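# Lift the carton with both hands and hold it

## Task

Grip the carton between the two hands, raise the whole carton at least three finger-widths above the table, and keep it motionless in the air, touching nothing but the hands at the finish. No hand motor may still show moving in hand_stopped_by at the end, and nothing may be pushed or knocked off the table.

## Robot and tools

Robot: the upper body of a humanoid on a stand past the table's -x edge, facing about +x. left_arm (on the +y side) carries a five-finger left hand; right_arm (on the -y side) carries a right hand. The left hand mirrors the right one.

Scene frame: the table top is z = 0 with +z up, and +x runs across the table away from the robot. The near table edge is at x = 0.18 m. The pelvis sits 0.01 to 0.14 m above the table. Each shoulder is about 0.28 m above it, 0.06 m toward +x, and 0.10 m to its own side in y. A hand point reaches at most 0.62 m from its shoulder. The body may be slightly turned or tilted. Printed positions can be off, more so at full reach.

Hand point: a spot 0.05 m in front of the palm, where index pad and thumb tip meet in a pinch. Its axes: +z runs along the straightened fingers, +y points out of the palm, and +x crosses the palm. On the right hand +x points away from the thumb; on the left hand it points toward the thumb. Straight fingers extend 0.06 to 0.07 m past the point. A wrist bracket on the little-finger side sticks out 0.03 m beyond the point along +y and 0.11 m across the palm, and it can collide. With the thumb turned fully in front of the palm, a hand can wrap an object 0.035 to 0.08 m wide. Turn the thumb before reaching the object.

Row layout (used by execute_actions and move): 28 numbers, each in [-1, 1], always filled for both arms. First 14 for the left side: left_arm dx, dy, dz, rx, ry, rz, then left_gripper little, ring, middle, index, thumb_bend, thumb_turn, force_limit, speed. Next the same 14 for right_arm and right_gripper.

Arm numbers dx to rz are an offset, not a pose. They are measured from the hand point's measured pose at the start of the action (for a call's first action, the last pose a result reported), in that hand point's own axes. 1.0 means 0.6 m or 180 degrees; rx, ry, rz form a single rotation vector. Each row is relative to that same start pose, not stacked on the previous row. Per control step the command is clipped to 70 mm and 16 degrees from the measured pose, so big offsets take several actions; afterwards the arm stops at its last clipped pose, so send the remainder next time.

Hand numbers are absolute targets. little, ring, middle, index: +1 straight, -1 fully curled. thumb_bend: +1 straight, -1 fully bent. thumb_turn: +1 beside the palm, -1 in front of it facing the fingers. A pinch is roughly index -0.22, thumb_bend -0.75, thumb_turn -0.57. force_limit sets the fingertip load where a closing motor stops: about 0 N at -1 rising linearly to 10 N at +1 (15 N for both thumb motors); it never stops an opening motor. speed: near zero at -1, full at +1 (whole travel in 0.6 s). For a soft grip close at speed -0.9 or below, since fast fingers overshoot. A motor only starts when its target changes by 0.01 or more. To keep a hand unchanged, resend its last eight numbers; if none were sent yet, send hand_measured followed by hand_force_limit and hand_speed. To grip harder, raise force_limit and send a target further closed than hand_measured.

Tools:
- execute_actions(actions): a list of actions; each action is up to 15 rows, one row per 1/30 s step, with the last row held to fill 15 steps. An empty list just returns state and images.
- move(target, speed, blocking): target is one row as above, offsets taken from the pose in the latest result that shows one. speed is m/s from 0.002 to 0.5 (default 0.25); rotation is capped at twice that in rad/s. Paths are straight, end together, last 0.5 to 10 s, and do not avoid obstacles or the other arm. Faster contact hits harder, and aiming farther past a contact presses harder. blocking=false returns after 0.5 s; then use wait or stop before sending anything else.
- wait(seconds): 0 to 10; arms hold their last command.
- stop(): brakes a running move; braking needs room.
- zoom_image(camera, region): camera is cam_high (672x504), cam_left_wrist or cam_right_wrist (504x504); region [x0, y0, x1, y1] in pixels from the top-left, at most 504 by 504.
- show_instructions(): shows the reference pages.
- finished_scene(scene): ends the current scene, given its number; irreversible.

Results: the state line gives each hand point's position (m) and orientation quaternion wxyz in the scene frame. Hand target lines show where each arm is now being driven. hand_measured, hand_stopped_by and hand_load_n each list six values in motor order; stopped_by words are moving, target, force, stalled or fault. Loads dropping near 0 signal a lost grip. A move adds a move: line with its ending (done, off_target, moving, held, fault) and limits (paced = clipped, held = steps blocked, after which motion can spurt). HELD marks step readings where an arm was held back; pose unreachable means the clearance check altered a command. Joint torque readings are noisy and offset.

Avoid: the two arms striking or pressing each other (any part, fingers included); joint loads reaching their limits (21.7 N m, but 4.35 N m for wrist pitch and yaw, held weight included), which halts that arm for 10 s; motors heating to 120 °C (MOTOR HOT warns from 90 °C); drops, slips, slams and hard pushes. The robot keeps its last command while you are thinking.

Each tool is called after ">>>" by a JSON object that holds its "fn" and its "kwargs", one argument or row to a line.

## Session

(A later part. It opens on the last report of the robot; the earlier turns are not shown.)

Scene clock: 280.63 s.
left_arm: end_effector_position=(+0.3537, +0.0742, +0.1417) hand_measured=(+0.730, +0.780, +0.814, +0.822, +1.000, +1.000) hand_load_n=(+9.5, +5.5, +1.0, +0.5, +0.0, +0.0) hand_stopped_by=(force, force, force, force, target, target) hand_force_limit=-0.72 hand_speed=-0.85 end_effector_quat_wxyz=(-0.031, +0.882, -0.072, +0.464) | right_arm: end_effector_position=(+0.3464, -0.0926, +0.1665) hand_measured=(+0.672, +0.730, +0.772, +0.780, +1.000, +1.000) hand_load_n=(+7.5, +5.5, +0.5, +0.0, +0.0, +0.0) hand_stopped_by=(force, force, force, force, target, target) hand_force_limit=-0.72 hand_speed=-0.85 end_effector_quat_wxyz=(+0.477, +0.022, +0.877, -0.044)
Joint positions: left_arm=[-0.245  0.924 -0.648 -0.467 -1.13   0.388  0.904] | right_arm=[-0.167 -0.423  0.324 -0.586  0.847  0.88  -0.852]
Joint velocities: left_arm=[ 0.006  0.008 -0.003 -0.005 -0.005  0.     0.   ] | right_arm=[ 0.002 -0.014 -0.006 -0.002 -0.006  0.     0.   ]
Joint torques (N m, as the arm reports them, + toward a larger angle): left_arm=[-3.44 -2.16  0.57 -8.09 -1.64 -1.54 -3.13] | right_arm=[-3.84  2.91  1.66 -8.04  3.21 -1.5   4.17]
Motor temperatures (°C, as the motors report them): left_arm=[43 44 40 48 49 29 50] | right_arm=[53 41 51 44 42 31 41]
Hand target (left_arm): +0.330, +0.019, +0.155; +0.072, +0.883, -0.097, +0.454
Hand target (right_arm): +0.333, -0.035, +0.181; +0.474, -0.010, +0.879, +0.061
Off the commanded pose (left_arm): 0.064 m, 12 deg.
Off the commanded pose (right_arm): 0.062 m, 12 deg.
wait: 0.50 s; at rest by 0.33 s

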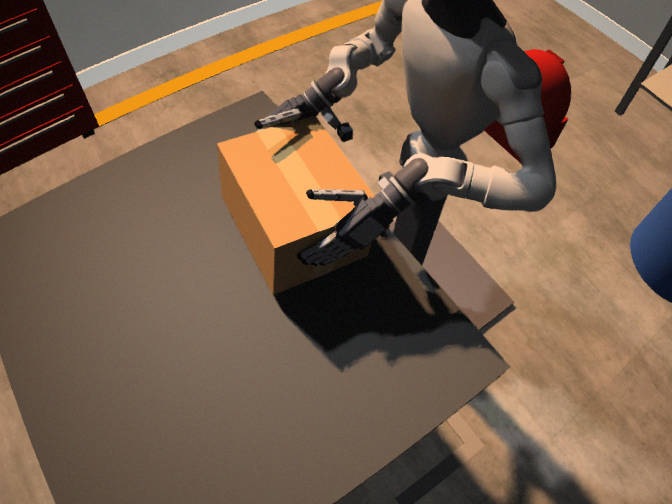

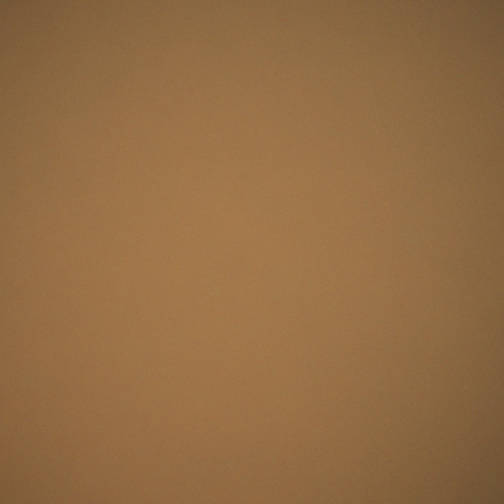

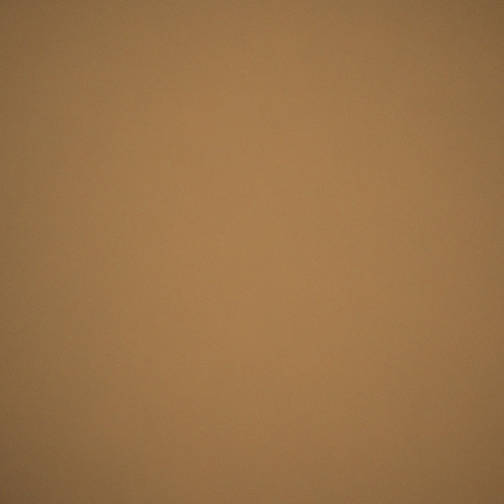

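>>> {"fn": "execute_actions", "kwargs": {
  "actions": [
    [[0.008,0.099,-0.037,-0.064,-0.001,-0.016,0.5,0.5,0.5,0.5,1,1,-0.72,-0.85,-0.008,0.096,-0.034,-0.066,0.003,0.014,0.5,0.5,0.5,0.5,1,1,-0.72,-0.85],[0.01,0.098,-0.038,-0.063,-0.001,-0.016,0.5,0.5,0.5,0.5,1,1,-0.72,-0.85,-0.01,0.095,-0.035,-0.064,0.003,0.014,0.5,0.5,0.5,0.5,1,1,-0.72,-0.85],[0.013,0.097,-0.04,-0.062,-0.001,-0.016,0.5,0.5,0.5,0.5,1,1,-0.72,-0.85,-0.013,0.094,-0.037,-0.063,0.003,0.014,0.5,0.5,0.5,0.5,1,1,-0.72,-0.85],[0.0165,0.096,-0.0425,-0.061,-0.001,-0.016,0.5,0.5,0.5,0.5,1,1,-0.72,-0.85,-0.017,0.093,-0.0395,-0.062,0.003,0.014,0.5,0.5,0.5,0.5,1,1,-0.72,-0.85],[0.02,0.095,-0.045,-0.061,-0.001,-0.016,0.5,0.5,0.5,0.5,1,1,-0.72,-0.85,-0.0205,0.093,-0.042,-0.061,0.003,0.014,0.5,0.5,0.5,0.5,1,1,-0.72,-0.85],[0.0235,0.094,-0.0475,-0.061,-0.001,-0.016,0.5,0.5,0.5,0.5,1,1,-0.72,-0.85,-0.024,0.0925,-0.044,-0.061,0.003,0.014,0.5,0.5,0.5,0.5,1,1,-0.72,-0.85],[0.027,0.0935,-0.05,-0.061,-0.001,-0.016,0.5,0.5,0.5,0.5,1,1,-0.72,-0.85,-0.028,0.092,-0.0465,-0.061,0.003,0.014,0.5,0.5,0.5,0.5,1,1,-0.72,-0.85],[0.031,0.093,-0.053,-0.061,-0.001,-0.016,0.5,0.5,0.5,0.5,1,1,-0.72,-0.85,-0.032,0.092,-0.049,-0.061,0.003,0.014,0.5,0.5,0.5,0.5,1,1,-0.72,-0.85],[0.035,0.0925,-0.0555,-0.061,-0.001,-0.016,0.5,0.5,0.5,0.5,1,1,-0.72,-0.85,-0.036,0.0915,-0.0515,-0.061,0.003,0.014,0.5,0.5,0.5,0.5,1,1,-0.72,-0.85],[0.039,0.092,-0.058,-0.061,-0.001,-0.016,0.5,0.5,0.5,0.5,1,1,-0.72,-0.85,-0.04,0.091,-0.054,-0.061,0.003,0.014,0.5,0.5,0.5,0.5,1,1,-0.72,-0.85],[0.043,0.0915,-0.061,-0.061,-0.001,-0.016,0.5,0.5,0.5,0.5,1,1,-0.72,-0.85,-0.044,0.091,-0.057,-0.061,0.003,0.014,0.5,0.5,0.5,0.5,1,1,-0.72,-0.85],[0.0465,0.091,-0.0635,-0.061,-0.001,-0.016,0.5,0.5,0.5,0.5,1,1,-0.72,-0.85,-0.048,0.0905,-0.0595,-0.061,0.003,0.014,0.5,0.5,0.5,0.5,1,1,-0.72,-0.85],[0.05,0.0905,-0.066,-0.061,-0.001,-0.016,0.5,0.5,0.5,0.5,1,1,-0.72,-0.85,-0.052,0.09,-0.062,-0.061,0.003,0.014,0.5,0.5,0.5,0.5,1,1,-0.72,-0.85],[0.0525,0.09,-0.068,-0.061,-0.001,-0.016,0.5,0.5,0.5,0.5,1,1,-0.72,-0.85,-0.0545,0.09,-0.0635,-0.061,0.003,0.014,0.5,0.5,0.5,0.5,1,1,-0.72,-0.85],[0.054,0.09,-0.069,-0.061,-0.001,-0.016,0.5,0.5,0.5,0.5,1,1,-0.72,-0.85,-0.056,0.09,-0.0645,-0.061,0.003,0.014,0.5,0.5,0.5,0.5,1,1,-0.72,-0.85]]
  ]
}}

>>> {"fn": "wait", "kwargs": {
  "seconds": 0.5
}}

Scene clock: 289.13 s.
left_arm: end_effector_position=(+0.3570, +0.0762, +0.1747) hand_measured=(+0.730, +0.780, +0.812, +0.822, +1.000, +1.000) hand_load_n=(+8.0, +3.0, +0.0, +0.0, +0.0, +0.0) hand_stopped_by=(force, force, force, force, target, target) hand_force_limit=-0.72 hand_speed=-0.85 end_effector_quat_wxyz=(-0.037, +0.880, -0.060, +0.470) | right_arm: end_effector_position=(+0.3468, -0.0916, +0.1990) hand_measured=(+0.672, +0.730, +0.772, +0.780, +1.000, +1.000) hand_load_n=(+6.0, +2.0, +0.0, +0.0, +0.0, +0.0) hand_stopped_by=(force, force, force, force, target, target) hand_force_limit=-0.72 hand_speed=-0.85 end_effector_quat_wxyz=(+0.484, +0.027, +0.874, -0.047)
Joint positions: left_arm=[-0.297  0.996 -0.594 -0.593 -1.287  0.442  1.033] | right_arm=[-0.236 -0.371  0.216 -0.704  1.016  1.075 -1.017]
Joint velocities: left_arm=[-0.137  0.184  0.161 -0.259 -0.411  0.094  0.27 ] | right_arm=[-0.232  0.172 -0.311 -0.222  0.482  0.508 -0.45 ]
Joint torques (N m, as the arm reports them, + toward a larger angle): left_arm=[-3.6  -1.75  1.09 -8.44 -1.86 -1.18 -3.01] | right_arm=[-4.07  2.97  1.45 -6.74  3.43 -1.28  3.55]
Motor temperatures (°C, as the motors report them): left_arm=[44 44 40 51 49 31 53] | right_arm=[54 41 51 45 43 33 44]
Hand target (left_arm): +0.331, +0.023, +0.189; +0.064, +0.882, -0.093, +0.457
Hand target (right_arm): +0.333, -0.037, +0.215; +0.482, -0.013, +0.875, +0.049
Off the commanded pose (left_arm): 0.066 m, 12 deg.
Off the commanded pose (right_arm): 0.059 m, 12 deg.
Step readings (end_effector_position):
0: left_arm (+0.3537, +0.0742, +0.1417) | right_arm (+0.3464, -0.0926, +0.1665)
1: left_arm (+0.3537, +0.0742, +0.1417) | right_arm (+0.3464, -0.0926, +0.1665)
2: left_arm (+0.3534, +0.0742, +0.1418) | right_arm (+0.3462, -0.0925, +0.1665)
4: left_arm (+0.3522, +0.0742, +0.1425) | right_arm (+0.3455, -0.0924, +0.1675)
8: left_arm (+0.3525, +0.0750, +0.1508) | right_arm (+0.3448, -0.0921, +0.1757)
15: end_effector_position above

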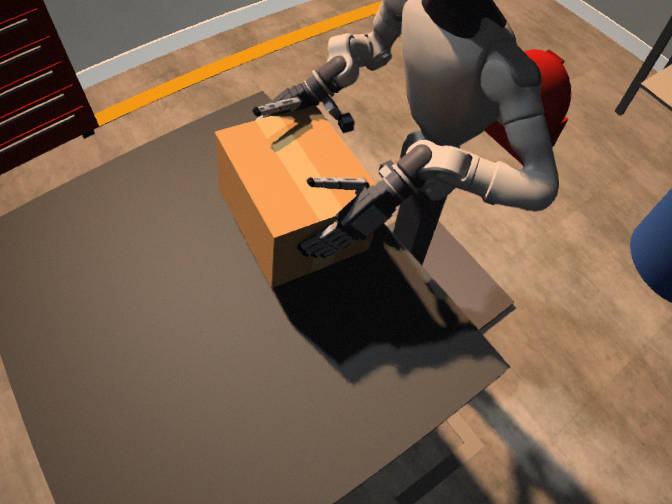

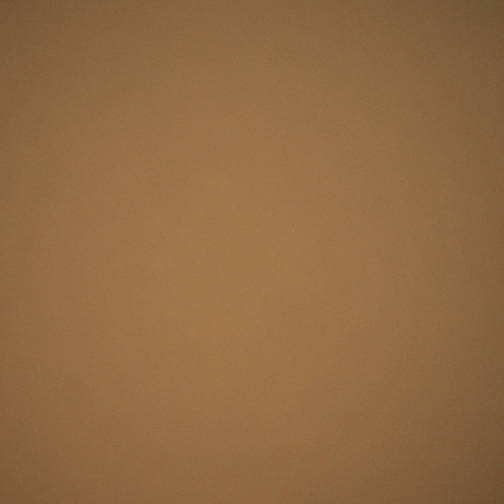

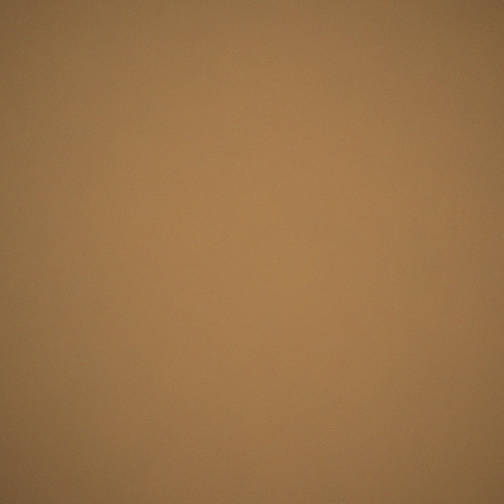

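Scene clock: 289.63 s.
left_arm: end_effector_position=(+0.3578, +0.0766, +0.1793) hand_measured=(+0.730, +0.780, +0.812, +0.822, +1.000, +1.000) hand_load_n=(+8.0, +2.5, +0.0, +0.0, +0.0, +0.0) hand_stopped_by=(force, force, force, force, target, target) hand_force_limit=-0.72 hand_speed=-0.85 end_effector_quat_wxyz=(-0.038, +0.879, -0.059, +0.471) | right_arm: end_effector_position=(+0.3471, -0.0914, +0.2033) hand_measured=(+0.672, +0.730, +0.772, +0.780, +1.000, +1.000) hand_load_n=(+5.5, +1.5, +0.0, +0.0, +0.0, +0.0) hand_stopped_by=(force, force, force, force, target, target) hand_force_limit=-0.72 hand_speed=-0.85 end_effector_quat_wxyz=(+0.484, +0.028, +0.873, -0.047)
Joint positions: left_arm=[-0.306  1.006 -0.586 -0.606 -1.308  0.448  1.047] | right_arm=[-0.249 -0.36   0.198 -0.715  1.044  1.104 -1.043]
Joint velocities: left_arm=[ 0.005 -0.005 -0.009 -0.005  0.     0.     0.   ] | right_arm=[ 0.002 -0.008  0.017  0.    -0.005  0.     0.   ]
Joint torques (N m, as the arm reports them, + toward a larger angle): left_arm=[-3.56 -1.74  1.04 -8.1  -1.69 -1.2  -2.98] | right_arm=[-4.11  2.9   1.67 -6.68  3.44 -1.31  3.6 ]
Motor temperatures (°C, as the motors report them): left_arm=[44 44 40 51 49 31 53] | right_arm=[54 41 51 45 43 33 44]
Hand target (left_arm): +0.331, +0.023, +0.189; +0.064, +0.882, -0.093, +0.457
Hand target (right_arm): +0.333, -0.037, +0.215; +0.482, -0.013, +0.875, +0.049
Off the commanded pose (left_arm): 0.066 m, 13 deg.
Off the commanded pose (right_arm): 0.058 m, 12 deg.
wait: 0.50 s; at rest by 0.23 s

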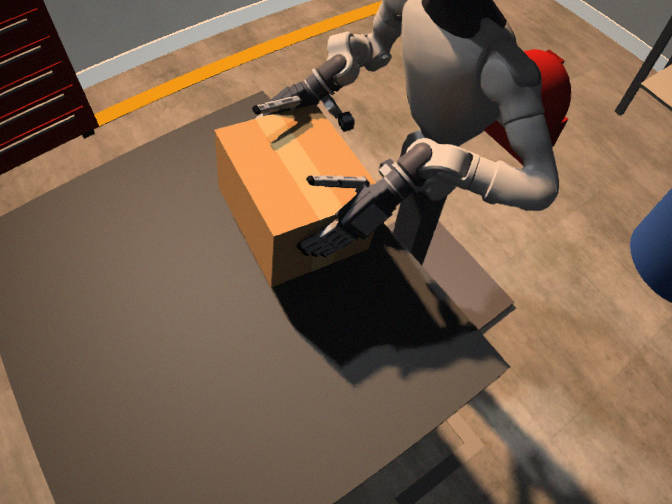

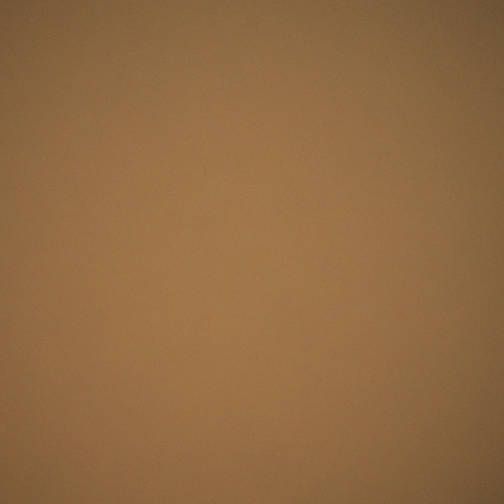

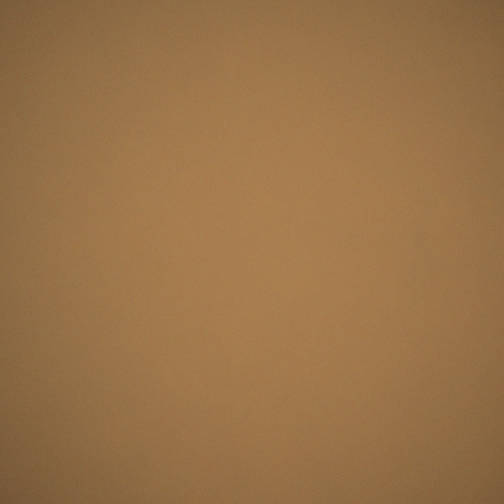

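>>> {"fn": "execute_actions", "kwargs": {
  "actions": [
    [[0.0,0.101,-0.0413,-0.068,-0.004,-0.011,0.5,0.5,0.5,0.5,1,1,-0.72,-0.85,-0.005,0.091,-0.0333,-0.066,0.002,0.007,0.5,0.5,0.5,0.5,1,1,-0.72,-0.85],[0.002,0.1005,-0.042,-0.068,-0.004,-0.011,0.5,0.5,0.5,0.5,1,1,-0.72,-0.85,-0.007,0.091,-0.034,-0.066,0.002,0.007,0.5,0.5,0.5,0.5,1,1,-0.72,-0.85],[0.005,0.1,-0.043,-0.068,-0.004,-0.011,0.5,0.5,0.5,0.5,1,1,-0.72,-0.85,-0.01,0.091,-0.0347,-0.067,0.002,0.007,0.5,0.5,0.5,0.5,1,1,-0.72,-0.85],[0.0085,0.0995,-0.044,-0.069,-0.004,-0.011,0.5,0.5,0.5,0.5,1,1,-0.72,-0.85,-0.0135,0.091,-0.0357,-0.067,0.002,0.007,0.5,0.5,0.5,0.5,1,1,-0.72,-0.85],[0.012,0.099,-0.045,-0.069,-0.004,-0.011,0.5,0.5,0.5,0.5,1,1,-0.72,-0.85,-0.017,0.091,-0.0367,-0.067,0.002,0.007,0.5,0.5,0.5,0.5,1,1,-0.72,-0.85],[0.0155,0.0985,-0.0465,-0.069,-0.004,-0.011,0.5,0.5,0.5,0.5,1,1,-0.72,-0.85,-0.0205,0.091,-0.0377,-0.068,0.002,0.007,0.5,0.5,0.5,0.5,1,1,-0.72,-0.85],[0.019,0.098,-0.0475,-0.069,-0.004,-0.011,0.5,0.5,0.5,0.5,1,1,-0.72,-0.85,-0.024,0.0905,-0.0387,-0.068,0.002,0.007,0.5,0.5,0.5,0.5,1,1,-0.72,-0.85],[0.023,0.0975,-0.049,-0.07,-0.004,-0.011,0.5,0.5,0.5,0.5,1,1,-0.72,-0.85,-0.028,0.0905,-0.0397,-0.068,0.002,0.007,0.5,0.5,0.5,0.5,1,1,-0.72,-0.85],[0.027,0.097,-0.05,-0.07,-0.004,-0.011,0.5,0.5,0.5,0.5,1,1,-0.72,-0.85,-0.032,0.0905,-0.041,-0.069,0.002,0.007,0.5,0.5,0.5,0.5,1,1,-0.72,-0.85],[0.0305,0.0965,-0.0513,-0.07,-0.004,-0.011,0.5,0.5,0.5,0.5,1,1,-0.72,-0.85,-0.036,0.0903,-0.042,-0.069,0.002,0.007,0.5,0.5,0.5,0.5,1,1,-0.72,-0.85],[0.034,0.096,-0.0525,-0.07,-0.004,-0.011,0.5,0.5,0.5,0.5,1,1,-0.72,-0.85,-0.0395,0.09,-0.043,-0.069,0.002,0.007,0.5,0.5,0.5,0.5,1,1,-0.72,-0.85],[0.0375,0.0955,-0.0535,-0.07,-0.004,-0.011,0.5,0.5,0.5,0.5,1,1,-0.72,-0.85,-0.043,0.09,-0.044,-0.069,0.002,0.007,0.5,0.5,0.5,0.5,1,1,-0.72,-0.85],[0.041,0.095,-0.0547,-0.07,-0.004,-0.011,0.5,0.5,0.5,0.5,1,1,-0.72,-0.85,-0.0465,0.09,-0.045,-0.069,0.002,0.007,0.5,0.5,0.5,0.5,1,1,-0.72,-0.85],[0.0435,0.0947,-0.0555,-0.07,-0.004,-0.011,0.5,0.5,0.5,0.5,1,1,-0.72,-0.85,-0.049,0.09,-0.0456,-0.069,0.002,0.007,0.5,0.5,0.5,0.5,1,1,-0.72,-0.85],[0.045,0.0945,-0.056,-0.07,-0.004,-0.011,0.5,0.5,0.5,0.5,1,1,-0.72,-0.85,-0.0505,0.09,-0.046,-0.069,0.002,0.007,0.5,0.5,0.5,0.5,1,1,-0.72,-0.85]]
  ]
}}

>>> {"fn": "wait", "kwargs": {
  "seconds": 1
}}

>>> {"fn": "zoom_image", "kwargs": {
  "camera": "cam_high",
  "region": [180, 60, 480, 340]
}}

Scene clock: 303.30 s.
left_arm: end_effector_position=(+0.3658, +0.0779, +0.2060) hand_measured=(+0.730, +0.780, +0.814, +0.822, +1.000, +1.000) hand_load_n=(+11.0, +5.0, +0.5, +0.0, +0.0, +0.0) hand_stopped_by=(force, force, force, force, target, target) hand_force_limit=-0.72 hand_speed=-0.85 end_effector_quat_wxyz=(-0.041, +0.877, -0.056, +0.475) | right_arm: end_effector_position=(+0.3542, -0.0912, +0.2286) hand_measured=(+0.672, +0.730, +0.772, +0.780, +1.000, +1.000) hand_load_n=(+7.0, +2.5, +0.0, +0.0, +0.0, +0.0) hand_stopped_by=(force, force, force, force, target, target) hand_force_limit=-0.72 hand_speed=-0.85 end_effector_quat_wxyz=(+0.491, +0.025, +0.870, -0.043)
Joint positions: left_arm=[-0.392  1.061 -0.538 -0.651 -1.46   0.493  1.121] | right_arm=[-0.357 -0.311  0.078 -0.728  1.224  1.257 -1.17 ]
Joint velocities: left_arm=[-0.216  0.123  0.133 -0.08  -0.354  0.076  0.167] | right_arm=[-0.293  0.192 -0.293  0.002  0.492  0.379 -0.476]
Joint torques (N m, as the arm reports them, + toward a larger angle): left_arm=[-3.94 -1.4   1.79 -7.87 -2.22 -1.25 -3.18] | right_arm=[-4.48  3.02  1.53 -5.11  3.44 -1.29  3.6 ]
Motor temperatures (°C, as the motors report them): left_arm=[45 44 40 53 49 31 56] | right_arm=[55 42 50 46 43 33 44]
Hand target (left_arm): +0.338, +0.023, +0.218; +0.065, +0.880, -0.095, +0.460
Hand target (right_arm): +0.341, -0.038, +0.243; +0.491, -0.022, +0.870, +0.050
Off the commanded pose (left_arm): 0.067 m, 13 deg.
Off the commanded pose (right_arm): 0.058 m, 12 deg.
Step readings (end_effector_position):
0: left_arm (+0.3578, +0.0766, +0.1793) | right_arm (+0.3471, -0.0914, +0.2033)
1: left_arm (+0.3578, +0.0766, +0.1793) | right_arm (+0.3471, -0.0914, +0.2033)
2: left_arm (+0.3575, +0.0765, +0.1795) | right_arm (+0.3470, -0.0915, +0.2034)
4: left_arm (+0.3567, +0.0762, +0.1802) | right_arm (+0.3467, -0.0918, +0.2038)
8: left_arm (+0.3585, +0.0765, +0.1866) | right_arm (+0.3482, -0.0917, +0.2099)
15: end_effector_position above

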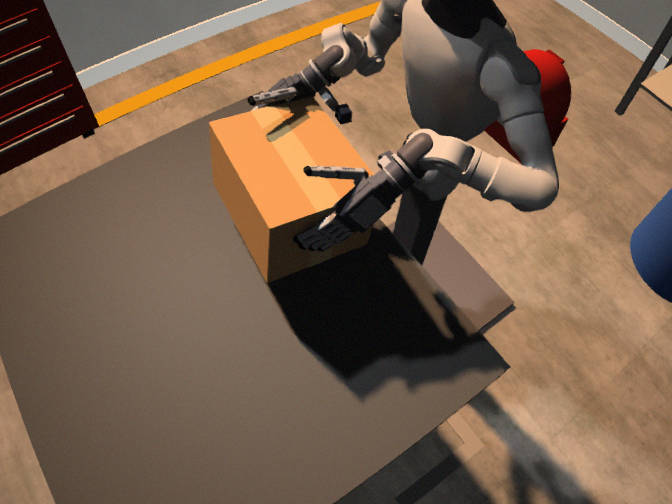

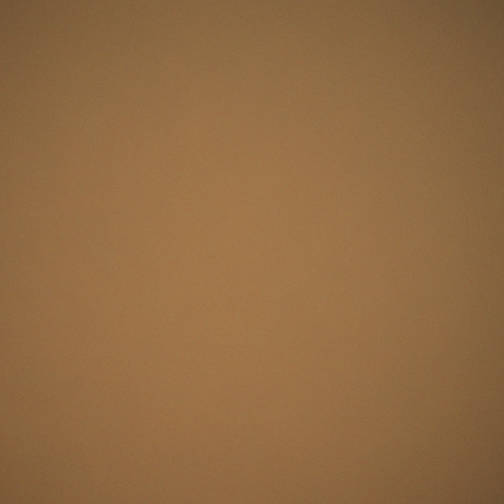

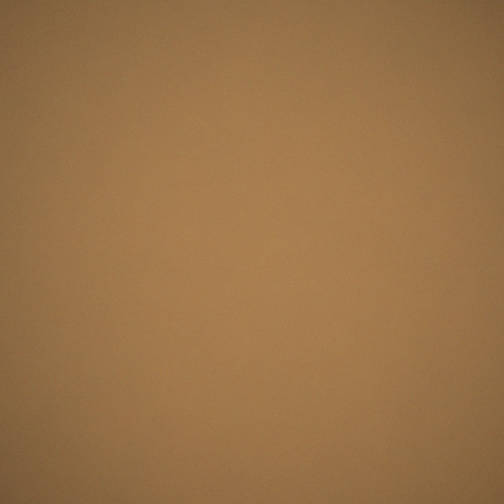

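Scene clock: 304.30 s.
left_arm: end_effector_position=(+0.3673, +0.0783, +0.2100) hand_measured=(+0.730, +0.780, +0.814, +0.822, +1.000, +1.000) hand_load_n=(+11.5, +5.0, +0.5, +0.0, +0.0, +0.0) hand_stopped_by=(force, force, force, force, target, target) hand_force_limit=-0.72 hand_speed=-0.85 end_effector_quat_wxyz=(-0.041, +0.877, -0.054, +0.476) | right_arm: end_effector_position=(+0.3554, -0.0911, +0.2326) hand_measured=(+0.672, +0.730, +0.772, +0.780, +1.000, +1.000) hand_load_n=(+7.0, +2.0, +0.0, +0.0, +0.0, +0.0) hand_stopped_by=(force, force, force, force, target, target) hand_force_limit=-0.72 hand_speed=-0.85 end_effector_quat_wxyz=(+0.492, +0.025, +0.869, -0.043)
Joint positions: left_arm=[-0.404  1.067 -0.53  -0.655 -1.48   0.498  1.131] | right_arm=[-0.375 -0.3    0.062 -0.726  1.253  1.279 -1.197]
Joint velocities: left_arm=[-0.008 -0.005  0.02   0.005 -0.003  0.     0.   ] | right_arm=[ 0.002  0.005  0.009 -0.006 -0.017  0.     0.   ]
Joint torques (N m, as the arm reports them, + toward a larger angle): left_arm=[-3.79 -1.59  2.04 -7.73 -2.24 -1.29 -3.22] | right_arm=[-4.38  2.85  1.45 -5.14  3.73 -1.26  3.65]
Motor temperatures (°C, as the motors report them): left_arm=[46 44 40 53 49 31 56] | right_arm=[55 42 50 46 43 33 44]
Hand target (left_arm): +0.338, +0.023, +0.218; +0.065, +0.880, -0.095, +0.460
Hand target (right_arm): +0.341, -0.038, +0.243; +0.491, -0.022, +0.870, +0.050
Off the commanded pose (left_arm): 0.068 m, 13 deg.
Off the commanded pose (right_arm): 0.058 m, 12 deg.
wait: 1.00 s; at rest by 0.23 s

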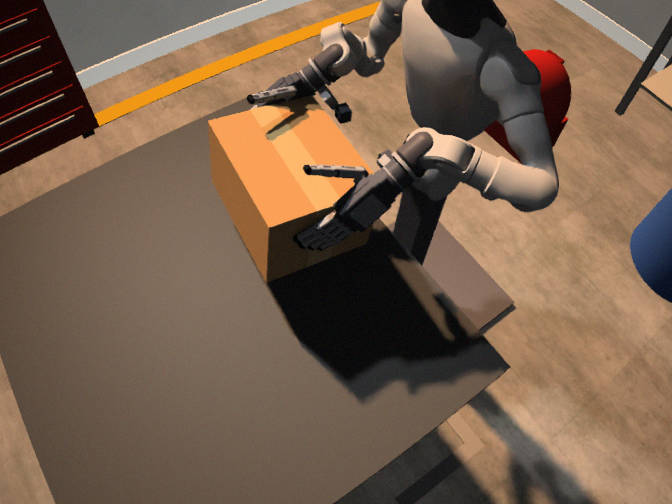

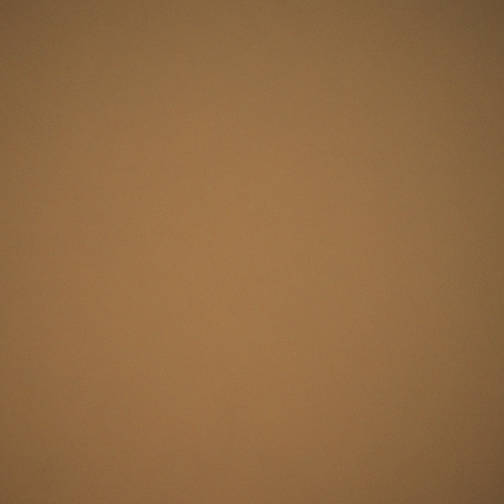

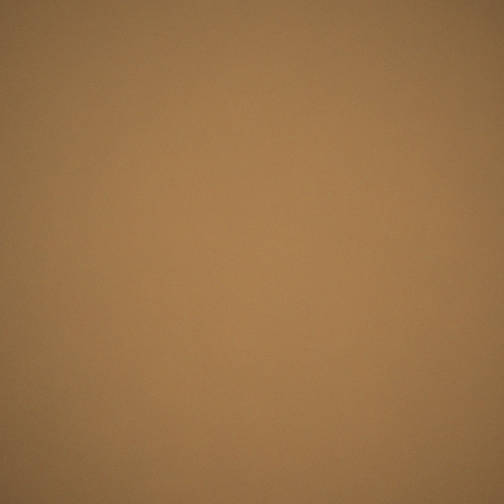

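Region (180, 60, 480, 340) of cam_high's 672x504 image, scaled by 1.680, with more detail than that image has; it fills the top 470 rows of this view, and the rest is white.

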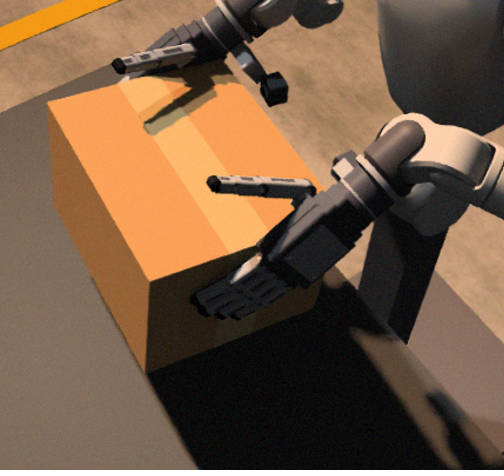

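The carton has risen about 9.3 cm with no slip, and it is holding still.

>>> {"fn": "finished_scene", "kwargs": {
  "scene": 2
}}

The scene is finished: the task was done.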